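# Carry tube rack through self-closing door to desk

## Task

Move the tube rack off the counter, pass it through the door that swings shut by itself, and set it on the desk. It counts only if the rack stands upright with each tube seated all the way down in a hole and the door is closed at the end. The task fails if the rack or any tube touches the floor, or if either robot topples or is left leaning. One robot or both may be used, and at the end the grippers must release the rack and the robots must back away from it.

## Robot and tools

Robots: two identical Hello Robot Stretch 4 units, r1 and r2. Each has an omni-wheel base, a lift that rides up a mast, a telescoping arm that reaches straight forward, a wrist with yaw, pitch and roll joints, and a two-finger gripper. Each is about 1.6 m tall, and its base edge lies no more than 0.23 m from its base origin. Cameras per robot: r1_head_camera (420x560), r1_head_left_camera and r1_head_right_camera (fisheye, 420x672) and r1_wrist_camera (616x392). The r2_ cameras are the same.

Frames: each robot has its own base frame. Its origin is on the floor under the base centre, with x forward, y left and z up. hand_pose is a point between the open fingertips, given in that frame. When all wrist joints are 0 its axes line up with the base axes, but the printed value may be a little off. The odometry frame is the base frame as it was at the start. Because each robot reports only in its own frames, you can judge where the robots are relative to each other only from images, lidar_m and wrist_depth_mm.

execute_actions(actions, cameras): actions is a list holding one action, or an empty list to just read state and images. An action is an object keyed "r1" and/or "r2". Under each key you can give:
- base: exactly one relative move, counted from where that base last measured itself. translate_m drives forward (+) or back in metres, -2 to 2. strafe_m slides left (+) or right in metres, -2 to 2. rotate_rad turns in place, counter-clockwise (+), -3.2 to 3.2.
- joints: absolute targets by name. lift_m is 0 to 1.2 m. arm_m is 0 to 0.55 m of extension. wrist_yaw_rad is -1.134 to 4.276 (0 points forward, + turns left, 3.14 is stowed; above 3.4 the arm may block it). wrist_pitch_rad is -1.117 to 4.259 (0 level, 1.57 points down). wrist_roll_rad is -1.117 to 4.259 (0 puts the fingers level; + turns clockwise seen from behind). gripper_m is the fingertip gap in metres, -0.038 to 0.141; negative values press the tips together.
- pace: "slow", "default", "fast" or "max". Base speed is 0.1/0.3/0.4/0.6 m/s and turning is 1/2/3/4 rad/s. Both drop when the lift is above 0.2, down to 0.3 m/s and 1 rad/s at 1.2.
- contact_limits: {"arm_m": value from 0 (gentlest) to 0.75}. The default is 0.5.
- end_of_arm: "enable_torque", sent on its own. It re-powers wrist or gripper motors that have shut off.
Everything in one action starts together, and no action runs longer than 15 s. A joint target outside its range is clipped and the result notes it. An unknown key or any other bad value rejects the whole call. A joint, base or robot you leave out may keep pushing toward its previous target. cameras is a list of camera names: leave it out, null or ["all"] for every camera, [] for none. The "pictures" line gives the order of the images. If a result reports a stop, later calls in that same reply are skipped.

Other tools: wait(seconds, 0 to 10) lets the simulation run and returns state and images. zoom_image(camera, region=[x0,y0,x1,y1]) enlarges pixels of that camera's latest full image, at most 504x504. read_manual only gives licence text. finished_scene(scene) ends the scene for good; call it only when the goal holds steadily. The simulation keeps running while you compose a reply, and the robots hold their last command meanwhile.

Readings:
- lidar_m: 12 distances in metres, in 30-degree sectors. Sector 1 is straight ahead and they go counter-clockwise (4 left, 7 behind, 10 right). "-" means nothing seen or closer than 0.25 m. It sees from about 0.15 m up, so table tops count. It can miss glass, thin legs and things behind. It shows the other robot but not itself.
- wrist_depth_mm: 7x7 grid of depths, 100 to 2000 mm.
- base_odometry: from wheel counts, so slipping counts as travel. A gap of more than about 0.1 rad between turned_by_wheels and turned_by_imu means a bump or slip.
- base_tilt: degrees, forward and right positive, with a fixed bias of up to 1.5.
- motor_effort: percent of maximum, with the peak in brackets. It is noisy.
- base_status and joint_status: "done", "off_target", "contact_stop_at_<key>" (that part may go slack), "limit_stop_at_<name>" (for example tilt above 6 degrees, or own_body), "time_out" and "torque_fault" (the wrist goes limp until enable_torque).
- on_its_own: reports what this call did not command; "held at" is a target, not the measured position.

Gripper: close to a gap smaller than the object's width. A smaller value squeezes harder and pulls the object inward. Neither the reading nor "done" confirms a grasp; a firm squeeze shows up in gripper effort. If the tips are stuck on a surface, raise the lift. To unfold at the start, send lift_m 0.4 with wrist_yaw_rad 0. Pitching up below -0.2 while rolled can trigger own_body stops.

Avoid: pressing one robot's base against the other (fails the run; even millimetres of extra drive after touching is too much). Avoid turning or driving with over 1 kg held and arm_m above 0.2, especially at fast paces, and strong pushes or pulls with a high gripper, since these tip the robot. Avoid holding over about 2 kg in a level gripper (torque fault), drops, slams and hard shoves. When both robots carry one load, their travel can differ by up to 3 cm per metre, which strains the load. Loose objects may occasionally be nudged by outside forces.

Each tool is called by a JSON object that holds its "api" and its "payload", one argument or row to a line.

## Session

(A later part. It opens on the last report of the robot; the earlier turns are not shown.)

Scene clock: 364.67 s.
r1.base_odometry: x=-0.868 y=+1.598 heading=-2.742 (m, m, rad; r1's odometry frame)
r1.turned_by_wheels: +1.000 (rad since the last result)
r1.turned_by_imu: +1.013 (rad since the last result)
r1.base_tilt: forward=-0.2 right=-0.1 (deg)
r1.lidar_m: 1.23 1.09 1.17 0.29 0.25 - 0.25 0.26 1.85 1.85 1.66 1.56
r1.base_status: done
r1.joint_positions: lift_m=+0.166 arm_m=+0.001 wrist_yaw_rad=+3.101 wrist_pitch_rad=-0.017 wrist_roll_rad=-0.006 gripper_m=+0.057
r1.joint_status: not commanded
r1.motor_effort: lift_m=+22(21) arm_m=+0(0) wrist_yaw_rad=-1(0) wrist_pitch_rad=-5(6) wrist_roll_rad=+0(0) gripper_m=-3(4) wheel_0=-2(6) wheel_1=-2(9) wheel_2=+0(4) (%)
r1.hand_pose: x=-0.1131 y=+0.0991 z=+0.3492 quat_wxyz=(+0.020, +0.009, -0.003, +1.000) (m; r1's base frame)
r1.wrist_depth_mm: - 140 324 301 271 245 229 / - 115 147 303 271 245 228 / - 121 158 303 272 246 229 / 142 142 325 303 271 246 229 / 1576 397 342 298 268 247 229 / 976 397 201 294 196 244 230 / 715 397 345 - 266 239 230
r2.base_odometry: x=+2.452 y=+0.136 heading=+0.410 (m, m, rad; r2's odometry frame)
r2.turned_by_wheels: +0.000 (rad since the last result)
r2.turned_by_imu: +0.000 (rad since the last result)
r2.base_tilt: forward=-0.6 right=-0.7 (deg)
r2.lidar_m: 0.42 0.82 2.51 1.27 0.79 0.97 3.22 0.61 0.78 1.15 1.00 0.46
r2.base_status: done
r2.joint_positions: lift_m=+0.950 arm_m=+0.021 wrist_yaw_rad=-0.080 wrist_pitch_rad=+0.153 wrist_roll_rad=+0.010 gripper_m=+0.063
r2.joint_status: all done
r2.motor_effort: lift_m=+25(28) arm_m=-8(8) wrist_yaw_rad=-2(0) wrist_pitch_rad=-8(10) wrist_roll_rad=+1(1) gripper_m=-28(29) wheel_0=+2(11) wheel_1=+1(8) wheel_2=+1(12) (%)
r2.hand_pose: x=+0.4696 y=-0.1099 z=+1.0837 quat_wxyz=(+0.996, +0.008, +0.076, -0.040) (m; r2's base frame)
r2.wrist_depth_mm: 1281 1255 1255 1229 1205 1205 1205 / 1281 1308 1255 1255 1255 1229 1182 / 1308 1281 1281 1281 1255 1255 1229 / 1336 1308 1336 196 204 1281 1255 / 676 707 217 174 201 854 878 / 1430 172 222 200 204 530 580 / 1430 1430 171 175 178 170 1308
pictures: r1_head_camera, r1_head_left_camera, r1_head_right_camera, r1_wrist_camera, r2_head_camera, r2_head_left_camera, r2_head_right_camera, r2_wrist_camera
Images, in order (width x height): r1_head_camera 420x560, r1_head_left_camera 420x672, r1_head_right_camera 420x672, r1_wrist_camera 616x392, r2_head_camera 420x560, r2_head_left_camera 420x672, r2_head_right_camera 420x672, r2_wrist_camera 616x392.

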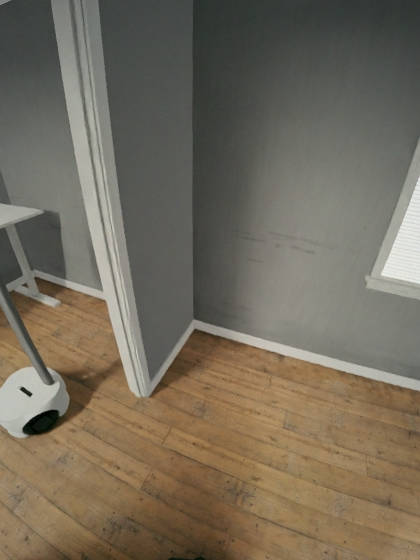

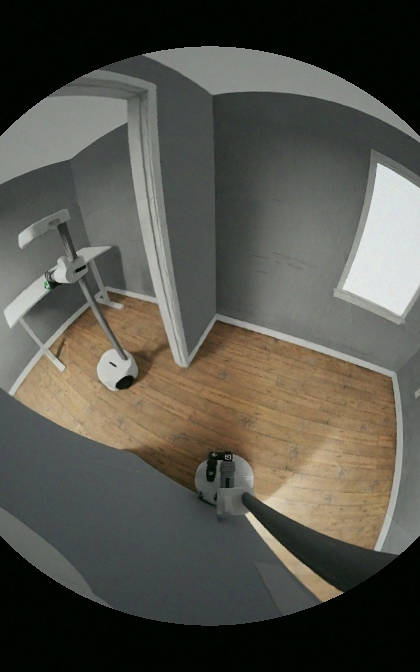

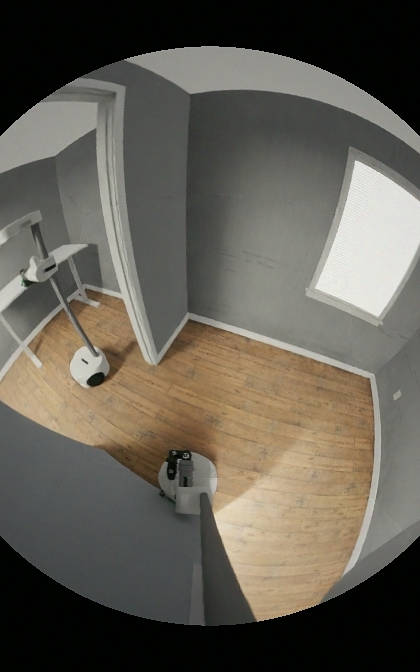

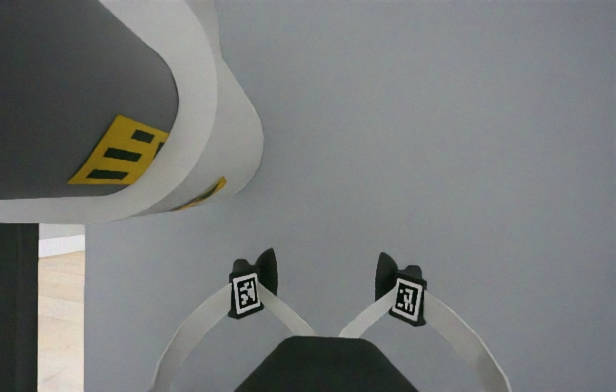

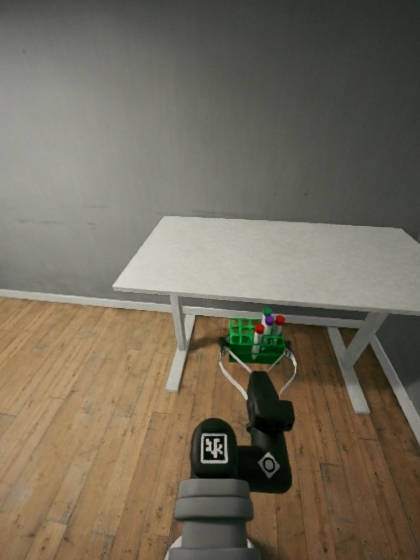

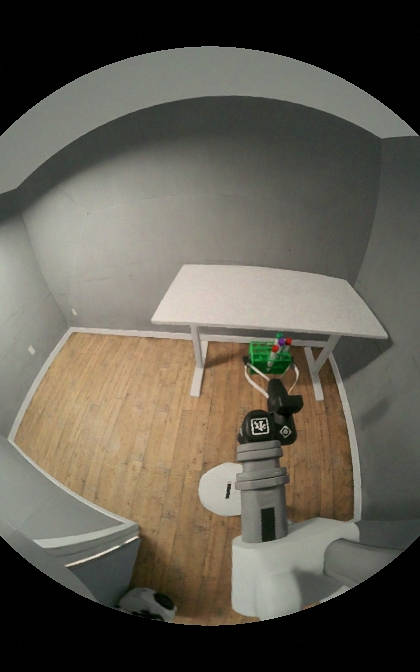

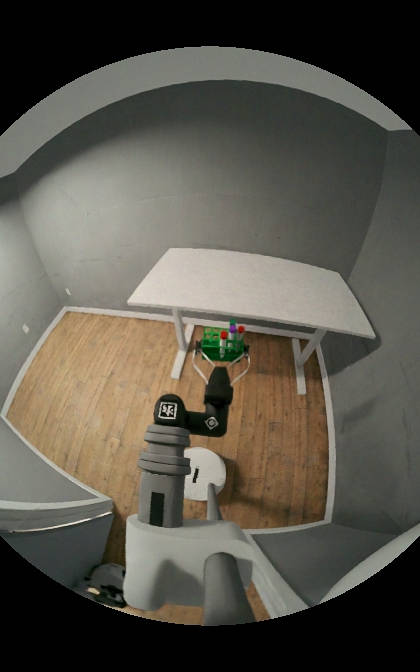

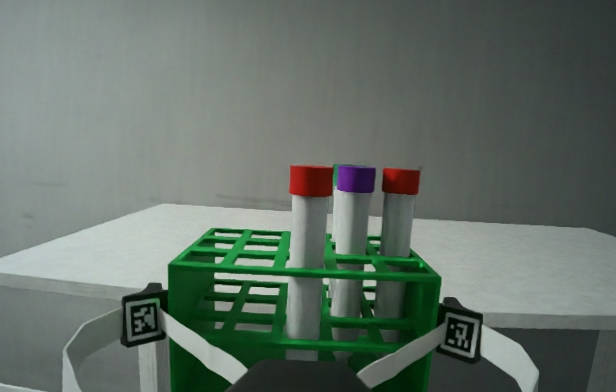

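{"api": "execute_actions", "payload": {
  "actions": [
    {"r2": {"base": {"translate_m": 0.12}, "joints": {"lift_m": 0.918, "arm_m": 0.46}, "pace": "default"}, "r1": {"base": {"translate_m": 0.55}, "pace": "fast"}}
  ],
  "cameras": ["r2_head_camera", "r2_wrist_camera", "r1_head_left_camera", "r1_head_camera"]
}}

Scene clock: 395.53 s.
r1.base_odometry: x=-1.375 y=+1.384 heading=-2.743 (m, m, rad; r1's odometry frame)
r1.turned_by_wheels: +0.000 (rad since the last result)
r1.turned_by_imu: -0.007 (rad since the last result)
r1.base_tilt: forward=-0.3 right=+0.0 (deg)
r1.lidar_m: 0.90 0.58 1.03 1.04 0.39 0.25 - 2.26 0.25 1.82 1.18 1.04
r1.base_status: done
r1.joint_positions: lift_m=+0.166 arm_m=+0.001 wrist_yaw_rad=+3.101 wrist_pitch_rad=-0.017 wrist_roll_rad=-0.006 gripper_m=+0.057
r1.joint_status: not commanded
r1.motor_effort: lift_m=+21(21) arm_m=+0(0) wrist_yaw_rad=+2(2) wrist_pitch_rad=-5(6) wrist_roll_rad=+0(0) gripper_m=-5(3) wheel_0=+0(7) wheel_1=-1(15) wheel_2=+0(16) (%)
r1.hand_pose: x=-0.1132 y=+0.0991 z=+0.3492 quat_wxyz=(+0.020, +0.009, -0.003, +1.000) (m; r1's base frame)
r1.wrist_depth_mm: - 140 329 351 375 404 436 / - 115 147 351 379 407 433 / - 121 158 355 379 407 442 / 142 142 325 355 382 413 442 / 297 315 330 357 379 413 442 / 298 317 201 359 195 415 449 / 301 315 338 - 392 404 452
r2.base_odometry: x=+2.562 y=+0.184 heading=+0.410 (m, m, rad; r2's odometry frame)
r2.turned_by_wheels: +0.000 (rad since the last result)
r2.turned_by_imu: +0.004 (rad since the last result)
r2.base_tilt: forward=-0.5 right=-0.7 (deg)
r2.lidar_m: 0.62 0.69 2.32 1.61 0.85 0.92 1.02 0.71 0.96 1.16 0.84 0.66
r2.base_status: done
r2.joint_positions: lift_m=+0.918 arm_m=+0.459 wrist_yaw_rad=-0.080 wrist_pitch_rad=+0.153 wrist_roll_rad=+0.010 gripper_m=+0.063
r2.joint_status: all done
r2.motor_effort: lift_m=+15(24) arm_m=+8(10) wrist_yaw_rad=+0(1) wrist_pitch_rad=-9(9) wrist_roll_rad=+1(1) gripper_m=-30(28) wheel_0=+3(9) wheel_1=+3(9) wheel_2=+0(10) (%)
r2.hand_pose: x=+0.9067 y=-0.1099 z=+1.0526 quat_wxyz=(+0.996, +0.008, +0.076, -0.040) (m; r2's base frame)
r2.wrist_depth_mm: 732 715 715 707 691 683 683 / 732 732 715 707 699 691 683 / 750 741 732 732 715 707 707 / 778 759 750 196 201 723 723 / 574 597 218 176 201 732 732 / 382 173 222 197 204 445 449 / 281 291 172 175 178 169 342
pictures: r1_head_camera, r1_head_left_camera, r2_head_camera, r2_wrist_camera
Images, in order (width x height): r1_head_camera 420x560, r1_head_left_camera 420x672, r2_head_camera 420x560, r2_wrist_camera 616x392.

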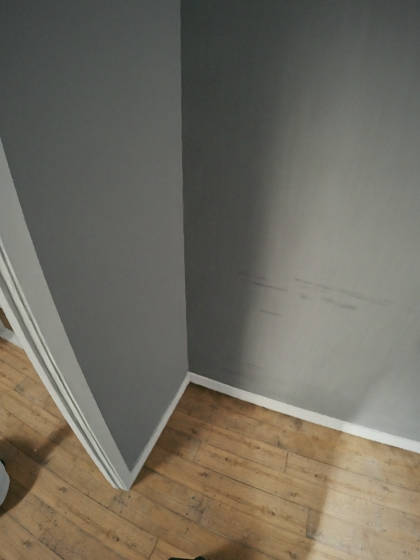

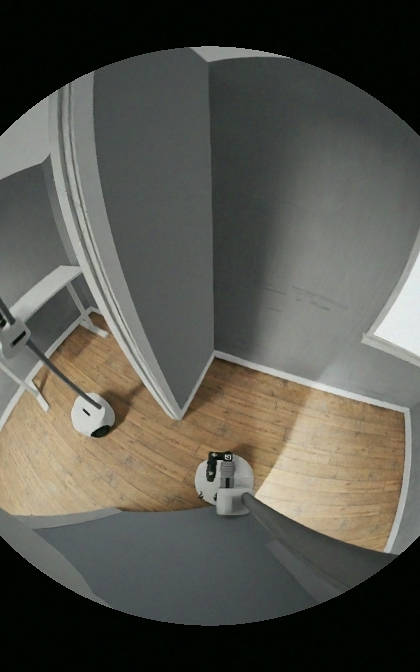

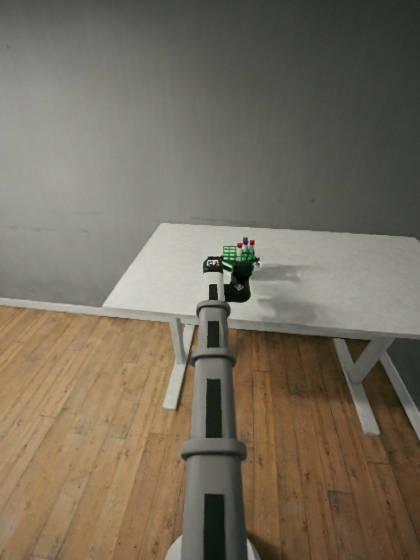

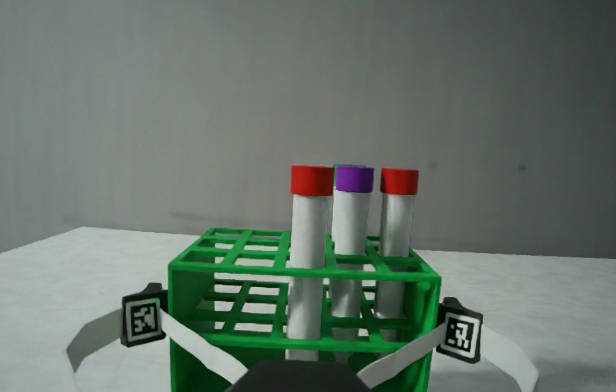

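{"api": "execute_actions", "payload": {
  "actions": [
    {"r2": {"joints": {"lift_m": 0.867}, "pace": "slow"}, "r1": {"base": {"rotate_rad": 0.19}, "pace": "default"}}
  ],
  "cameras": ["r2_head_camera", "r2_wrist_camera", "r1_head_left_camera"]
}}

Scene clock: 413.20 s.
r1.base_odometry: x=-1.375 y=+1.384 heading=-2.553 (m, m, rad; r1's odometry frame)
r1.turned_by_wheels: +0.190 (rad since the last result)
r1.turned_by_imu: +0.192 (rad since the last result)
r1.base_tilt: forward=-0.3 right=+0.0 (deg)
r1.lidar_m: 0.68 0.59 1.02 0.95 0.29 0.25 - 0.25 2.06 1.41 1.09 1.05
r1.base_status: done
r1.joint_positions: lift_m=+0.166 arm_m=+0.001 wrist_yaw_rad=+3.101 wrist_pitch_rad=-0.017 wrist_roll_rad=-0.006 gripper_m=+0.057
r1.joint_status: not commanded
r1.motor_effort: lift_m=+21(22) arm_m=+0(0) wrist_yaw_rad=-1(1) wrist_pitch_rad=-5(6) wrist_roll_rad=+0(0) gripper_m=-1(3) wheel_0=-3(10) wheel_1=-3(7) wheel_2=+2(5) (%)
r1.hand_pose: x=-0.1132 y=+0.0991 z=+0.3492 quat_wxyz=(+0.020, +0.009, -0.003, +1.000) (m; r1's base frame)
r1.wrist_depth_mm: - 140 324 329 336 342 349 / - 115 147 330 338 343 347 / - 121 158 332 340 345 351 / 142 142 325 332 340 347 351 / 317 322 327 336 340 347 353 / 317 325 201 334 196 349 353 / 320 322 330 - 345 347 355
r2.base_odometry: x=+2.562 y=+0.184 heading=+0.410 (m, m, rad; r2's odometry frame)
r2.turned_by_wheels: +0.000 (rad since the last result)
r2.turned_by_imu: +0.002 (rad since the last result)
r2.base_tilt: forward=-0.5 right=-0.6 (deg)
r2.lidar_m: 0.65 0.70 2.33 1.63 0.84 0.92 1.06 0.70 0.95 1.16 0.83 0.65
r2.base_status: not commanded
r2.joint_positions: lift_m=+0.867 arm_m=+0.459 wrist_yaw_rad=-0.080 wrist_pitch_rad=+0.153 wrist_roll_rad=+0.010 gripper_m=+0.063
r2.joint_status: all done
r2.motor_effort: lift_m=+14(15) arm_m=+8(8) wrist_yaw_rad=-1(1) wrist_pitch_rad=-9(10) wrist_roll_rad=+1(1) gripper_m=-28(30) wheel_0=+3(3) wheel_1=+3(3) wheel_2=+0(0) (%)
r2.hand_pose: x=+0.9067 y=-0.1099 z=+1.0016 quat_wxyz=(+0.996, +0.008, +0.076, -0.040) (m; r2's base frame)
r2.wrist_depth_mm: 723 715 707 699 691 683 676 / 732 732 723 715 707 699 683 / 750 741 732 723 715 707 699 / 759 750 741 198 202 715 715 / 413 436 218 175 201 521 539 / 276 172 221 200 203 327 327 / 204 211 171 176 178 169 247
pictures: r1_head_left_camera, r2_head_camera, r2_wrist_camera
Images, in order (width x height): r1_head_left_camera 420x672, r2_head_camera 420x560, r2_wrist_camera 616x392.

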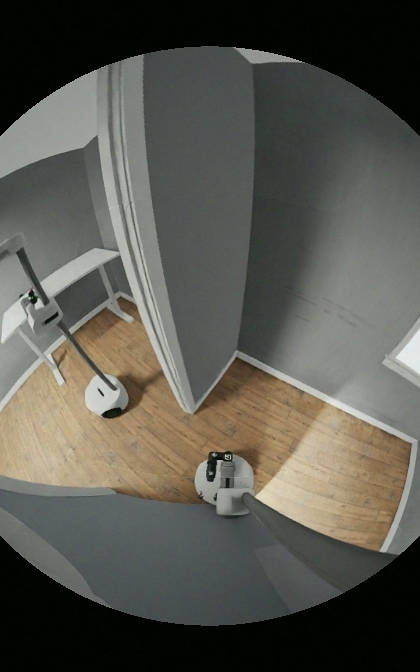

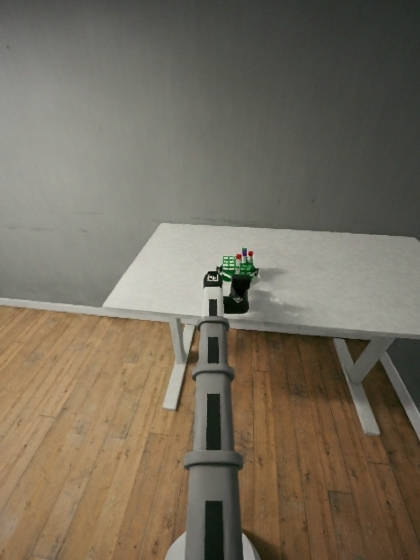

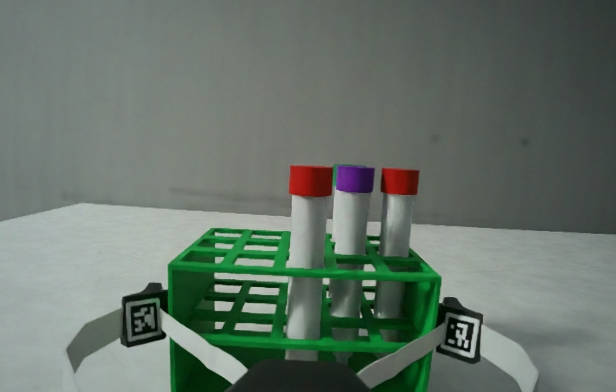

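{"api": "execute_actions", "payload": {
  "actions": [
    {"r2": {"joints": {"gripper_m": 0.141}}, "r1": {"base": {"translate_m": 0.28}, "pace": "default"}}
  ],
  "cameras": ["r2_head_camera", "r2_wrist_camera", "r1_head_left_camera"]
}}

Scene clock: 420.10 s.
r1.base_odometry: x=-1.608 y=+1.228 heading=-2.553 (m, m, rad; r1's odometry frame)
r1.turned_by_wheels: +0.000 (rad since the last result)
r1.turned_by_imu: -0.001 (rad since the last result)
r1.base_tilt: forward=-0.3 right=+0.0 (deg)
r1.lidar_m: 0.53 0.34 0.34 0.90 0.48 0.25 0.26 2.26 2.19 1.10 0.85 0.80
r1.base_status: done
r1.joint_positions: lift_m=+0.166 arm_m=+0.001 wrist_yaw_rad=+3.101 wrist_pitch_rad=-0.018 wrist_roll_rad=-0.006 gripper_m=+0.057
r1.joint_status: not commanded
r1.motor_effort: lift_m=+21(22) arm_m=+0(0) wrist_yaw_rad=-1(1) wrist_pitch_rad=-6(6) wrist_roll_rad=+0(0) gripper_m=-3(4) wheel_0=+1(3) wheel_1=+0(5) wheel_2=+0(8) (%)
r1.hand_pose: x=-0.1132 y=+0.0991 z=+0.3492 quat_wxyz=(+0.020, +0.009, -0.003, +1.000) (m; r1's base frame)
r1.wrist_depth_mm: - 140 336 368 404 452 508 / - 115 147 370 410 455 512 / - 121 158 370 413 459 517 / 142 142 330 375 415 466 521 / 301 317 338 377 413 462 525 / 300 317 202 377 196 469 525 / 304 314 345 - 427 452 530
r2.base_odometry: x=+2.562 y=+0.184 heading=+0.410 (m, m, rad; r2's odometry frame)
r2.turned_by_wheels: +0.000 (rad since the last result)
r2.turned_by_imu: +0.002 (rad since the last result)
r2.base_tilt: forward=-0.5 right=-0.6 (deg)
r2.lidar_m: 0.66 0.70 2.28 1.63 0.84 0.89 0.94 0.70 0.97 1.16 0.84 0.66
r2.base_status: not commanded
r2.joint_positions: lift_m=+0.867 arm_m=+0.459 wrist_yaw_rad=-0.080 wrist_pitch_rad=+0.152 wrist_roll_rad=+0.010 gripper_m=+0.141
r2.joint_status: all done
r2.motor_effort: lift_m=+14(15) arm_m=+8(8) wrist_yaw_rad=-2(1) wrist_pitch_rad=-6(9) wrist_roll_rad=+1(1) gripper_m=+1(28) wheel_0=+2(3) wheel_1=+3(3) wheel_2=+0(0) (%)
r2.hand_pose: x=+0.9067 y=-0.1099 z=+1.0018 quat_wxyz=(+0.996, +0.008, +0.076, -0.040) (m; r2's base frame)
r2.wrist_depth_mm: 732 723 715 699 691 683 676 / 732 723 715 715 707 691 691 / 750 750 741 732 723 707 707 / 759 750 750 216 723 723 707 / 418 442 231 201 224 530 544 / 278 206 215 219 211 306 329 / 215 217 220 144 223 229 248
pictures: r1_head_left_camera, r2_head_camera, r2_wrist_camera
Images, in order (width x height): r1_head_left_camera 420x672, r2_head_camera 420x560, r2_wrist_camera 616x392.

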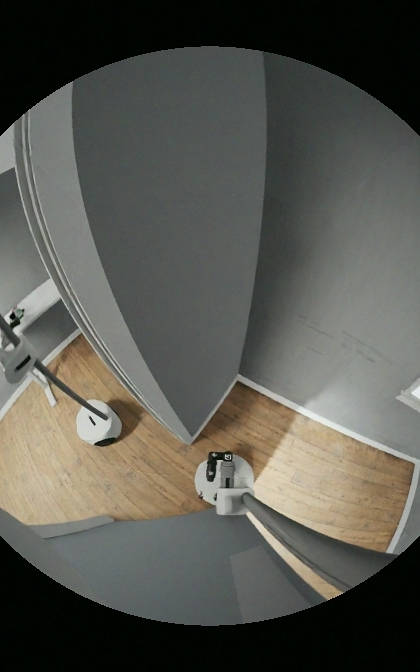

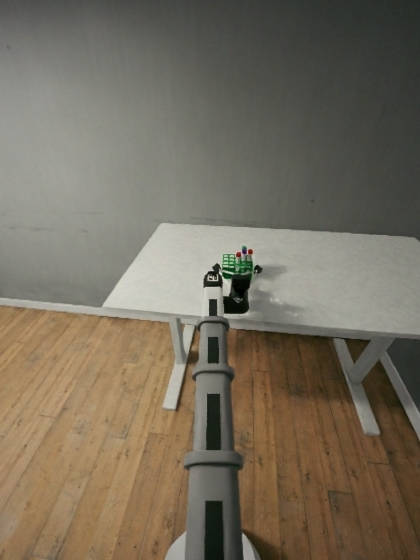

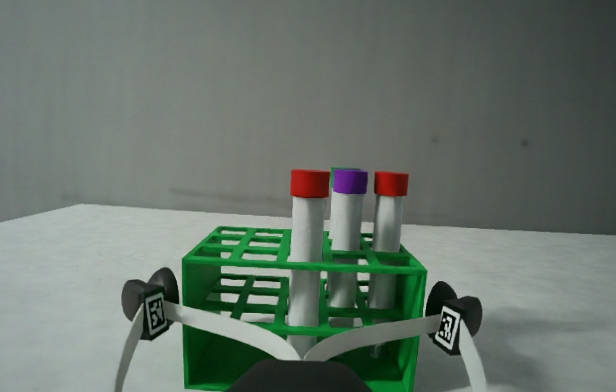

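{"api": "execute_actions", "payload": {
  "actions": [
    {"r2": {"joints": {"arm_m": 0.25}, "pace": "default"}, "r1": {"base": {"rotate_rad": -0.42}, "pace": "default"}}
  ],
  "cameras": ["r2_head_camera", "r2_wrist_camera", "r1_head_left_camera"]
}}

Scene clock: 430.40 s.
r1.base_odometry: x=-1.608 y=+1.228 heading=-2.972 (m, m, rad; r1's odometry frame)
r1.turned_by_wheels: -0.420 (rad since the last result)
r1.turned_by_imu: -0.426 (rad since the last result)
r1.base_tilt: forward=-0.2 right=+0.0 (deg)
r1.lidar_m: 0.80 0.46 0.33 0.91 0.98 0.39 0.25 2.68 2.25 2.15 1.04 0.83
r1.base_status: done
r1.joint_positions: lift_m=+0.166 arm_m=+0.001 wrist_yaw_rad=+3.101 wrist_pitch_rad=-0.018 wrist_roll_rad=-0.006 gripper_m=+0.057
r1.joint_status: not commanded
r1.motor_effort: lift_m=+22(21) arm_m=+0(0) wrist_yaw_rad=+1(1) wrist_pitch_rad=-5(5) wrist_roll_rad=+0(0) gripper_m=-2(3) wheel_0=+1(6) wheel_1=+0(6) wheel_2=+2(8) (%)
r1.hand_pose: x=-0.1132 y=+0.0991 z=+0.3492 quat_wxyz=(+0.020, +0.009, -0.003, +1.000) (m; r1's base frame)
r1.wrist_depth_mm: - 140 399 496 654 960 - / - 115 147 500 661 960 - / - 121 158 500 668 976 - / 142 142 373 504 676 976 - / 291 340 397 508 647 976 - / 291 342 201 512 196 991 1281 / 294 336 413 - 723 798 854
r2.base_odometry: x=+2.562 y=+0.184 heading=+0.410 (m, m, rad; r2's odometry frame)
r2.turned_by_wheels: +0.000 (rad since the last result)
r2.turned_by_imu: +0.002 (rad since the last result)
r2.base_tilt: forward=-0.6 right=-0.7 (deg)
r2.lidar_m: 0.65 0.71 2.30 1.60 0.86 0.89 0.94 0.71 0.95 1.14 0.83 0.66
r2.base_status: not commanded
r2.joint_positions: lift_m=+0.867 arm_m=+0.251 wrist_yaw_rad=-0.080 wrist_pitch_rad=+0.152 wrist_roll_rad=+0.010 gripper_m=+0.141
r2.joint_status: all done
r2.motor_effort: lift_m=+15(15) arm_m=-8(10) wrist_yaw_rad=-1(1) wrist_pitch_rad=-6(6) wrist_roll_rad=+2(1) gripper_m=-1(1) wheel_0=+3(2) wheel_1=+3(3) wheel_2=+0(0) (%)
r2.hand_pose: x=+0.6996 y=-0.1100 z=+1.0019 quat_wxyz=(+0.996, +0.008, +0.076, -0.040) (m; r2's base frame)
r2.wrist_depth_mm: 931 931 904 891 878 866 878 / 931 931 931 917 904 891 878 / 960 931 931 917 917 891 891 / 976 917 946 427 931 917 891 / 421 439 427 424 512 525 549 / 278 206 306 315 322 304 330 / 215 218 226 144 234 229 243
pictures: r1_head_left_camera, r2_head_camera, r2_wrist_camera
Images, in order (width x height): r1_head_left_camera 420x672, r2_head_camera 420x560, r2_wrist_camera 616x392.

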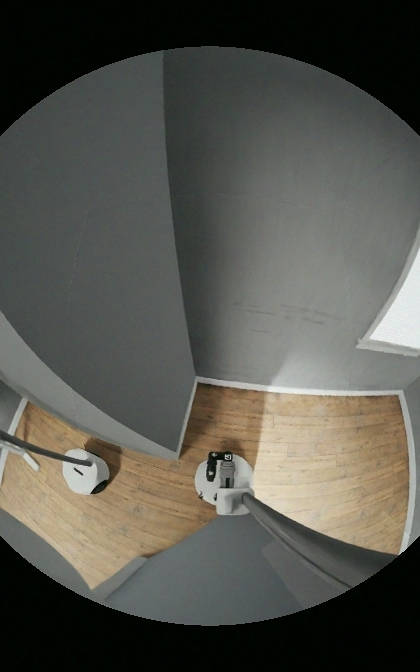

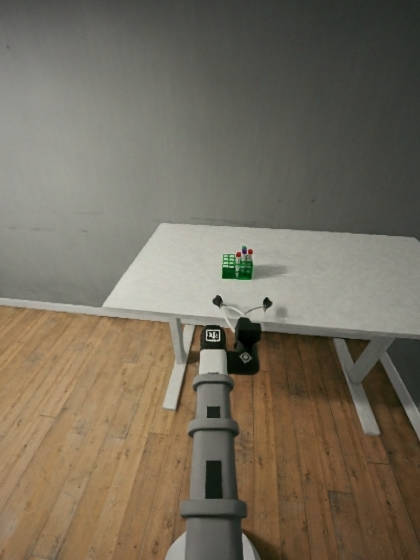

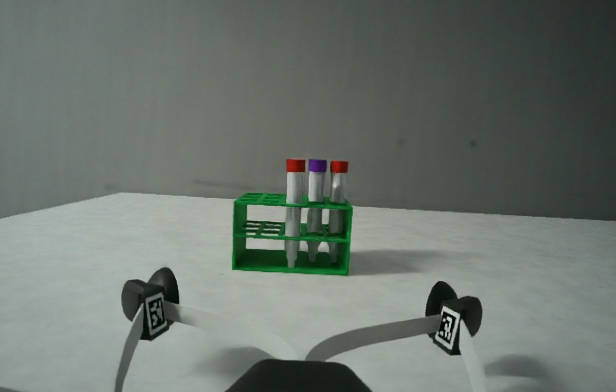

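{"api": "zoom_image", "payload": {
  "camera": "r2_wrist_camera",
  "region": [220, 145, 370, 285]
}}

{"api": "zoom_image", "payload": {
  "camera": "r2_head_camera",
  "region": [210, 235, 270, 290]
}}

{"api": "zoom_image", "payload": {
  "camera": "r1_head_left_camera",
  "region": [80, 380, 340, 620]
}}

Region (220, 145, 370, 285) of r2_wrist_camera's 616x392 image, scaled by 3.360; it fills the top 470 rows of this view, and the rest is white.

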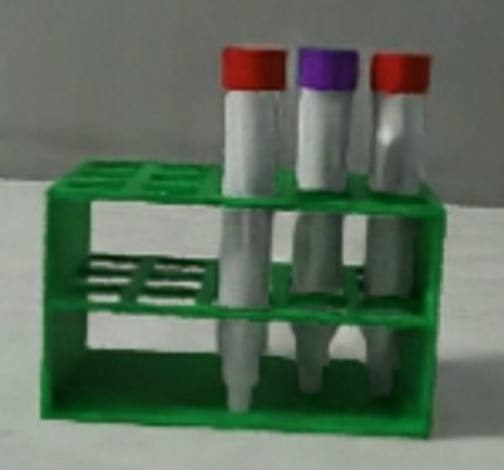

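Region (210, 235, 270, 290) of r2_head_camera's 420x560 image, scaled by 8.400, with more detail than that image has; it fills the top 462 rows of this view, and the rest is white.

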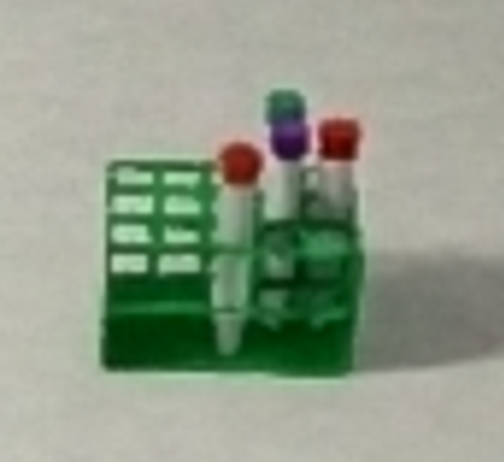

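Region (80, 380, 340, 620) of r1_head_left_camera's 420x672 image, scaled by 1.938, with more detail than that image has; it fills the top 465 rows of this view, and the rest is white.

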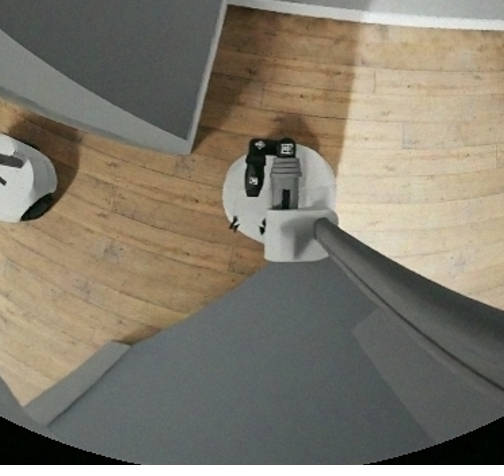

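{"api": "execute_actions", "payload": {
  "actions": [
    {"r2": {"base": {"strafe_m": 0.6}, "joints": {"arm_m": 0.0}, "pace": "default"}, "r1": {"base": {"translate_m": 0.33}, "pace": "slow"}}
  ]
}}

Scene clock: 449.53 s.
r1.base_odometry: x=-1.933 y=+1.173 heading=-2.972 (m, m, rad; r1's odometry frame)
r1.turned_by_wheels: +0.000 (rad since the last result)
r1.turned_by_imu: -0.002 (rad since the last result)
r1.base_tilt: forward=-0.2 right=+0.0 (deg)
r1.lidar_m: 0.48 0.42 0.32 0.31 0.34 0.58 2.70 2.81 2.28 1.23 0.63 0.50
r1.base_status: done
r1.joint_positions: lift_m=+0.166 arm_m=+0.001 wrist_yaw_rad=+3.101 wrist_pitch_rad=-0.018 wrist_roll_rad=-0.006 gripper_m=+0.057
r1.joint_status: not commanded
r1.motor_effort: lift_m=+22(21) arm_m=+0(0) wrist_yaw_rad=+0(1) wrist_pitch_rad=-5(5) wrist_roll_rad=+0(1) gripper_m=-4(3) wheel_0=+0(6) wheel_1=+0(3) wheel_2=-1(5) (%)
r1.hand_pose: x=-0.1132 y=+0.0991 z=+0.3492 quat_wxyz=(+0.020, +0.009, -0.003, +1.000) (m; r1's base frame)
r1.wrist_depth_mm: - 140 - - - 732 445 / - 115 147 - - 732 442 / - 121 159 - - 715 436 / 142 142 - - - 715 436 / 1576 - - - 1661 707 442 / 976 1160 201 1118 196 634 442 / 707 798 820 - 842 559 439
r2.base_odometry: x=+2.323 y=+0.734 heading=+0.410 (m, m, rad; r2's odometry frame)
r2.turned_by_wheels: +0.000 (rad since the last result)
r2.turned_by_imu: +0.008 (rad since the last result)
r2.base_tilt: forward=-0.6 right=-0.6 (deg)
r2.lidar_m: 0.72 1.63 1.99 1.39 0.65 0.51 0.51 0.63 1.00 1.74 0.91 0.70
r2.base_status: done
r2.joint_positions: lift_m=+0.867 arm_m=+0.003 wrist_yaw_rad=-0.080 wrist_pitch_rad=+0.152 wrist_roll_rad=+0.010 gripper_m=+0.141
r2.joint_status: all done
joint sent to its limit — the command would take r2.arm_m past its lower limit, so that joint was sent only as far as its limit.
r2.motor_effort: lift_m=+15(15) arm_m=-8(8) wrist_yaw_rad=+0(1) wrist_pitch_rad=-6(7) wrist_roll_rad=+0(1) gripper_m=+0(0) wheel_0=-2(12) wheel_1=+2(14) wheel_2=+0(1) (%)
r2.hand_pose: x=+0.4508 y=-0.1100 z=+1.0018 quat_wxyz=(+0.996, +0.008, +0.076, -0.040) (m; r2's base frame)
r2.wrist_depth_mm: 1281 1229 1229 1205 1205 1182 1138 / 1281 1255 1229 1229 1205 1182 1160 / 1308 1281 1255 1229 1229 1205 1182 / 1336 1281 1255 1281 1205 1229 891 / 1336 1336 1336 1281 525 539 554 / 1366 206 1336 1336 854 1255 1255 / 1430 1366 1366 144 1308 1308 1308
pictures: r1_head_camera, r1_head_left_camera, r1_head_right_camera, r1_wrist_camera, r2_head_camera, r2_head_left_camera, r2_head_right_camera, r2_wrist_camera
Images, in order (width x height): r1_head_camera 420x560, r1_head_left_camera 420x672, r1_head_right_camera 420x672, r1_wrist_camera 616x392, r2_head_camera 420x560, r2_head_left_camera 420x672, r2_head_right_camera 420x672, r2_wrist_camera 616x392.

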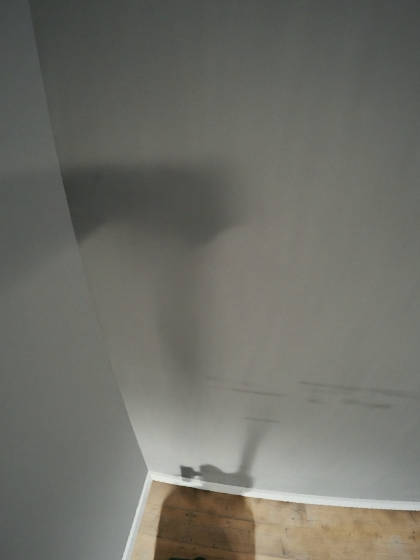

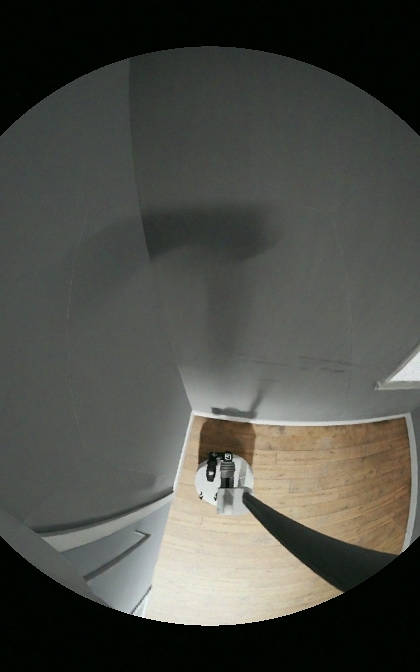

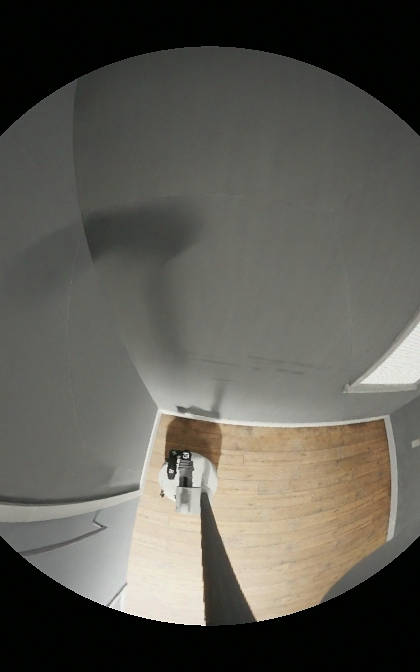

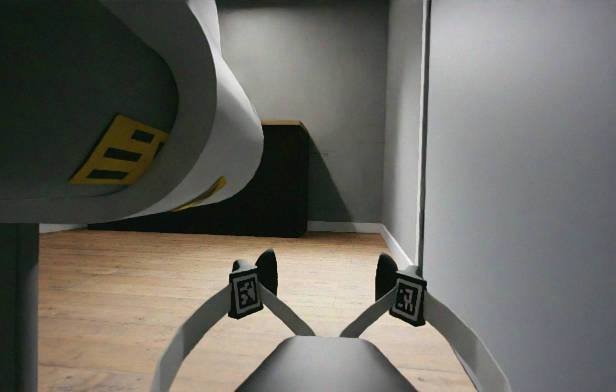

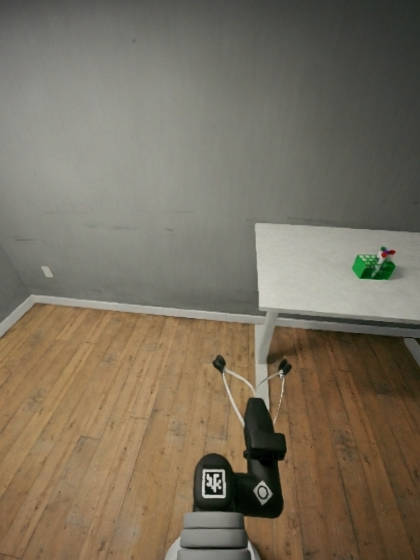

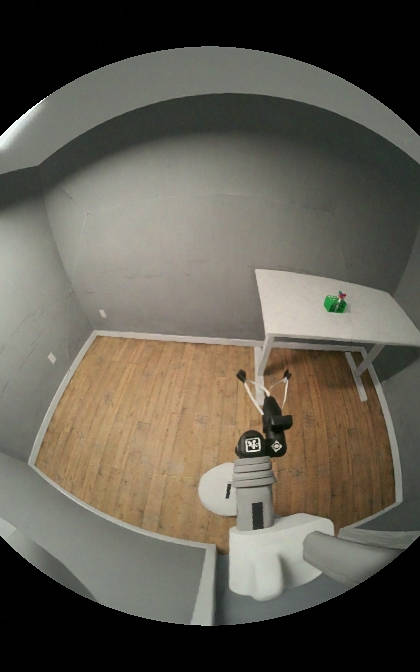

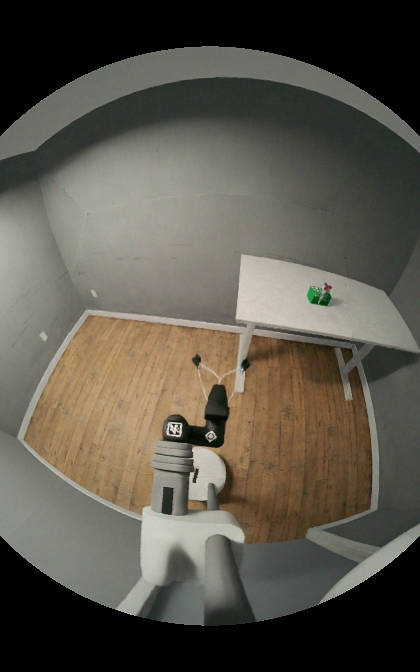

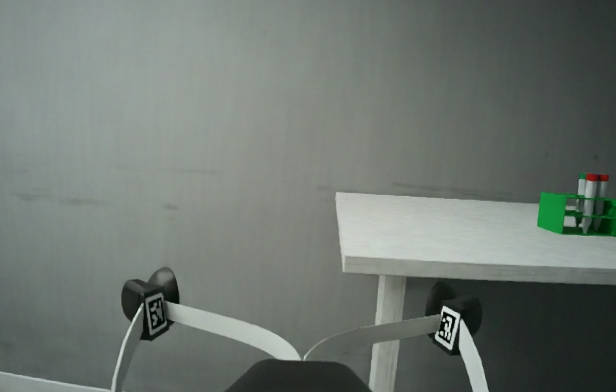

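{"api": "execute_actions", "payload": {
  "actions": [],
  "cameras": ["r1_head_left_camera", "r1_wrist_camera", "r2_head_camera", "r2_wrist_camera", "r2_head_right_camera"]
}}

{"api": "zoom_image", "payload": {
  "camera": "r1_head_left_camera",
  "region": [20, 440, 260, 640]
}}

{"api": "zoom_image", "payload": {
  "camera": "r2_wrist_camera",
  "region": [526, 160, 616, 250]
}}

{"api": "zoom_image", "payload": {
  "camera": "r2_head_camera",
  "region": [340, 235, 410, 295]
}}

Scene clock: 454.50 s.
r1.base_odometry: x=-1.933 y=+1.173 heading=-2.972 (m, m, rad; r1's odometry frame)
r1.turned_by_wheels: +0.000 (rad since the last result)
r1.turned_by_imu: +0.000 (rad since the last result)
r1.base_tilt: forward=-0.3 right=+0.0 (deg)
r1.lidar_m: 0.47 0.42 0.33 0.30 0.34 0.58 2.69 2.85 2.29 1.25 0.63 0.49
r1.base_status: done
r1.joint_positions: lift_m=+0.166 arm_m=+0.001 wrist_yaw_rad=+3.101 wrist_pitch_rad=-0.018 wrist_roll_rad=-0.006 gripper_m=+0.057
r1.joint_status: not commanded
r1.motor_effort: lift_m=+21(21) arm_m=+0(0) wrist_yaw_rad=-1(1) wrist_pitch_rad=-6(5) wrist_roll_rad=-2(1) gripper_m=-3(3) wheel_0=+0(6) wheel_1=+1(3) wheel_2=-1(5) (%)
r1.hand_pose: x=-0.1132 y=+0.0991 z=+0.3492 quat_wxyz=(+0.020, +0.009, -0.003, +1.000) (m; r1's base frame)
r1.wrist_depth_mm: - 140 - - - 732 445 / - 115 147 - - 723 442 / - 121 158 - - 732 442 / 142 142 - - - 715 436 / 1618 - - - 1661 699 442 / 976 1160 201 1118 196 634 445 / 715 809 820 - 831 559 439
r2.base_odometry: x=+2.323 y=+0.734 heading=+0.410 (m, m, rad; r2's odometry frame)
r2.turned_by_wheels: +0.000 (rad since the last result)
r2.turned_by_imu: +0.001 (rad since the last result)
r2.base_tilt: forward=-0.6 right=-0.6 (deg)
r2.lidar_m: 0.71 1.63 2.00 1.39 0.63 0.50 0.50 0.63 0.99 1.76 0.91 0.73
r2.base_status: done
r2.joint_positions: lift_m=+0.867 arm_m=+0.003 wrist_yaw_rad=-0.080 wrist_pitch_rad=+0.152 wrist_roll_rad=+0.010 gripper_m=+0.141
r2.joint_status: all done
joint sent to its limit — the command would take r2.arm_m past its lower limit, so that joint was sent only as far as its limit.
r2.motor_effort: lift_m=+15(15) arm_m=-8(8) wrist_yaw_rad=-1(1) wrist_pitch_rad=-7(7) wrist_roll_rad=+1(1) gripper_m=+1(0) wheel_0=-2(12) wheel_1=+2(14) wheel_2=+0(1) (%)
r2.hand_pose: x=+0.4508 y=-0.1100 z=+1.0018 quat_wxyz=(+0.996, +0.008, +0.076, -0.040) (m; r2's base frame)
r2.wrist_depth_mm: 1281 1229 1229 1205 1205 1182 1160 / 1255 1281 1255 1205 1229 1205 1160 / 1281 1281 1281 1255 1229 1205 1205 / 1336 1308 1281 1281 1205 1229 878 / 1336 1308 1308 1229 521 535 554 / 1366 206 1308 1308 854 1281 1281 / 1430 1366 1366 144 1336 1308 1281
pictures: r1_head_left_camera, r1_wrist_camera, r2_head_camera, r2_head_right_camera, r2_wrist_camera
Images, in order (width x height): r1_head_left_camera 420x672, r1_wrist_camera 616x392, r2_head_camera 420x560, r2_head_right_camera 420x672, r2_wrist_camera 616x392.

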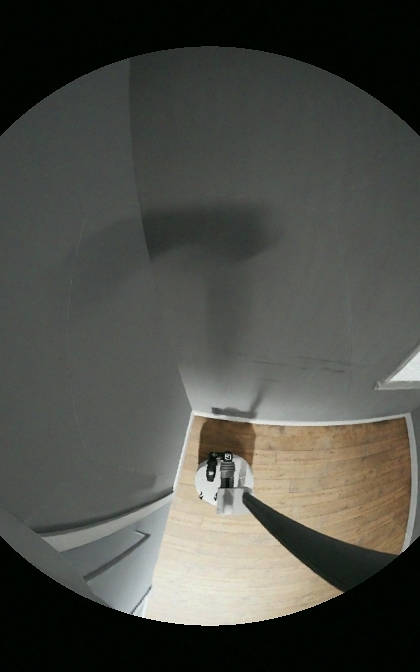

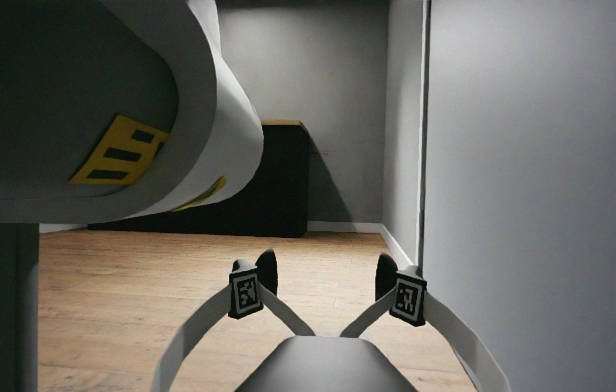

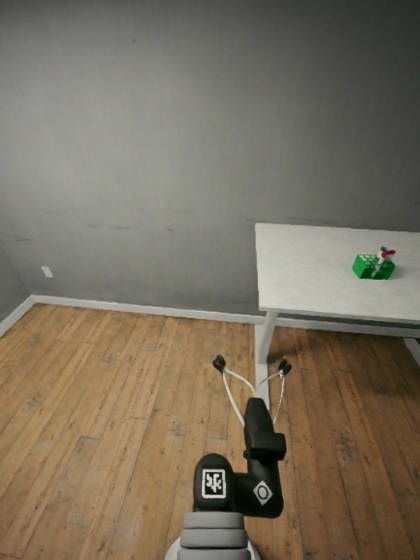

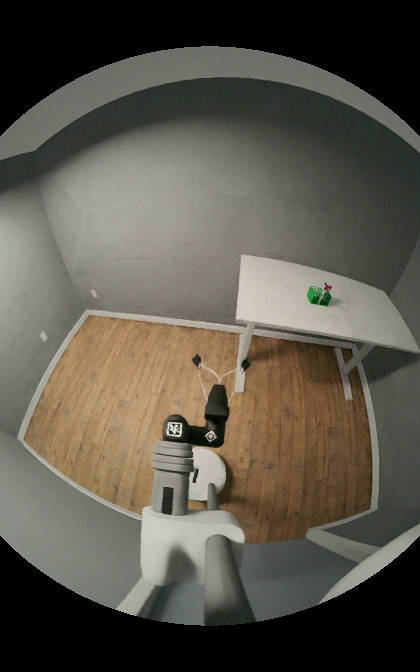

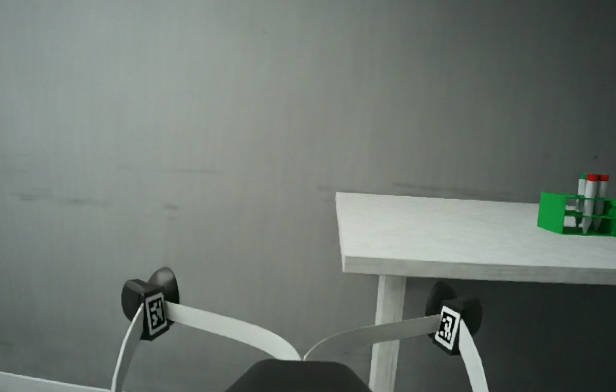

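Region (20, 440, 260, 640) of r1_head_left_camera's 420x672 image, scaled by 2.100, with more detail than that image has.

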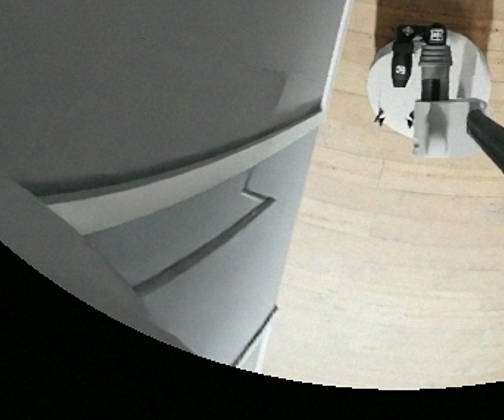

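Region (526, 160, 616, 250) of r2_wrist_camera's 616x392 image, scaled by 5.600.

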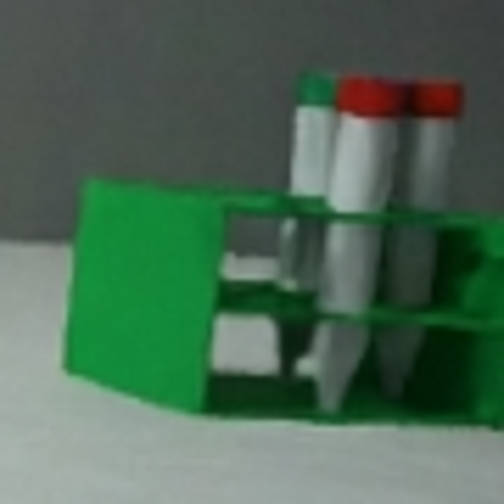

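Region (340, 235, 410, 295) of r2_head_camera's 420x560 image, scaled by 7.200, with more detail than that image has; it fills the top 432 rows of this view, and the rest is white.

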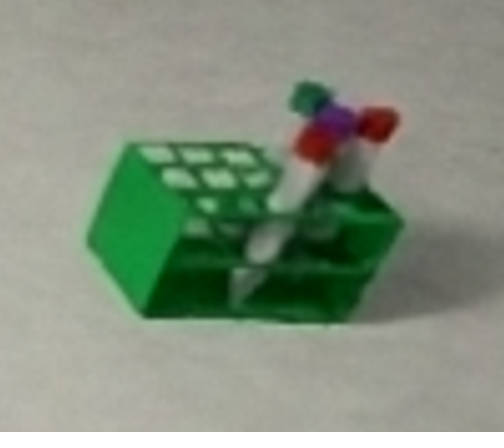

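{"api": "execute_actions", "payload": {
  "actions": [
    {"r1": {"base": {"strafe_m": -0.3}, "pace": "max"}, "r2": {"base": {"strafe_m": 0.2}, "pace": "max"}}
  ],
  "cameras": ["r1_head_left_camera", "r2_head_right_camera"]
}}

Scene clock: 459.97 s.
r1.base_odometry: x=-1.984 y=+1.469 heading=-2.973 (m, m, rad; r1's odometry frame)
r1.turned_by_wheels: +0.000 (rad since the last result)
r1.turned_by_imu: +0.000 (rad since the last result)
r1.base_tilt: forward=-0.2 right=+0.0 (deg)
r1.lidar_m: 0.45 0.50 0.61 0.59 0.62 1.04 2.67 2.47 1.98 1.11 0.59 0.44
r1.base_status: done
r1.joint_positions: lift_m=+0.166 arm_m=+0.001 wrist_yaw_rad=+3.101 wrist_pitch_rad=-0.018 wrist_roll_rad=-0.006 gripper_m=+0.057
r1.joint_status: not commanded
r1.motor_effort: lift_m=+21(21) arm_m=+0(0) wrist_yaw_rad=+0(1) wrist_pitch_rad=-5(5) wrist_roll_rad=+0(0) gripper_m=-4(4) wheel_0=-1(14) wheel_1=-1(12) wheel_2=+1(1) (%)
r1.hand_pose: x=-0.1132 y=+0.0991 z=+0.3492 quat_wxyz=(+0.020, +0.009, -0.003, +1.000) (m; r1's base frame)
r1.wrist_depth_mm: - 140 - - - 1618 976 / - 115 147 - - 1576 976 / - 121 158 - - 1576 960 / 142 142 - - - 1576 976 / 1576 - - - - 1537 946 / 976 1182 202 1138 196 1205 946 / 707 809 809 - 831 788 842
r2.base_odometry: x=+2.243 y=+0.917 heading=+0.410 (m, m, rad; r2's odometry frame)
r2.turned_by_wheels: +0.000 (rad since the last result)
r2.turned_by_imu: +0.003 (rad since the last result)
r2.base_tilt: forward=-0.6 right=-0.6 (deg)
r2.lidar_m: 1.51 1.67 1.79 1.33 0.63 0.49 0.47 0.63 0.95 1.96 0.94 0.78
r2.base_status: done
r2.joint_positions: lift_m=+0.867 arm_m=+0.003 wrist_yaw_rad=-0.080 wrist_pitch_rad=+0.152 wrist_roll_rad=+0.010 gripper_m=+0.141
r2.joint_status: not commanded
r2.motor_effort: lift_m=+15(16) arm_m=-8(9) wrist_yaw_rad=+0(1) wrist_pitch_rad=-6(6) wrist_roll_rad=+1(1) gripper_m=+0(2) wheel_0=+1(11) wheel_1=-1(16) wheel_2=+0(1) (%)
r2.hand_pose: x=+0.4508 y=-0.1099 z=+1.0018 quat_wxyz=(+0.996, +0.008, +0.076, -0.040) (m; r2's base frame)
r2.wrist_depth_mm: 1255 1255 1255 1255 1229 1205 1182 / 1308 1255 1255 1229 1229 1205 1205 / 1336 1308 1308 1281 1205 1229 1205 / 1336 1308 1308 1281 1255 1255 1229 / 1366 1366 1308 1336 1281 615 554 / 1397 206 1397 1336 1308 1308 1281 / 1430 1430 1366 144 1336 1336 1336
pictures: r1_head_left_camera, r2_head_right_camera
Images, in order (width x height): r1_head_left_camera 420x672, r2_head_right_camera 420x672.

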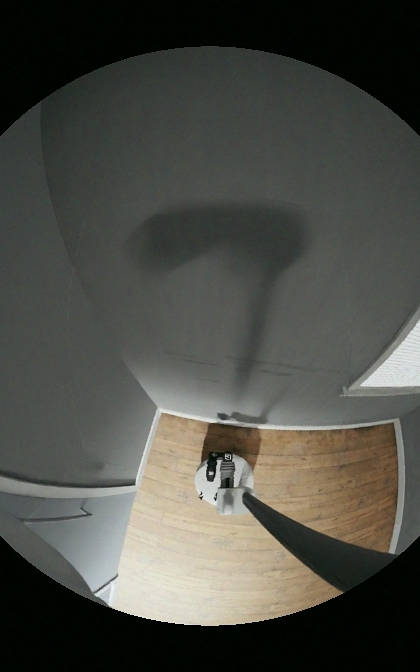

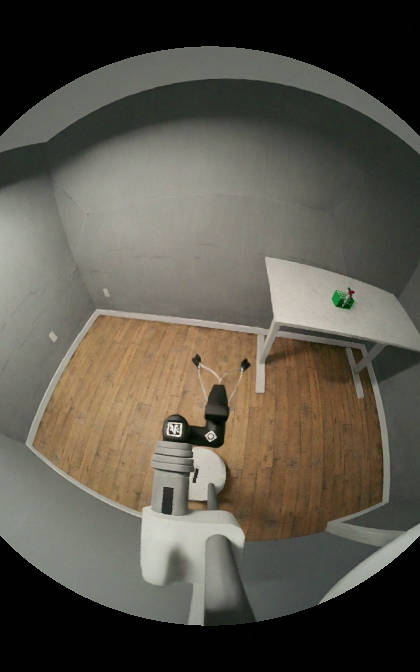

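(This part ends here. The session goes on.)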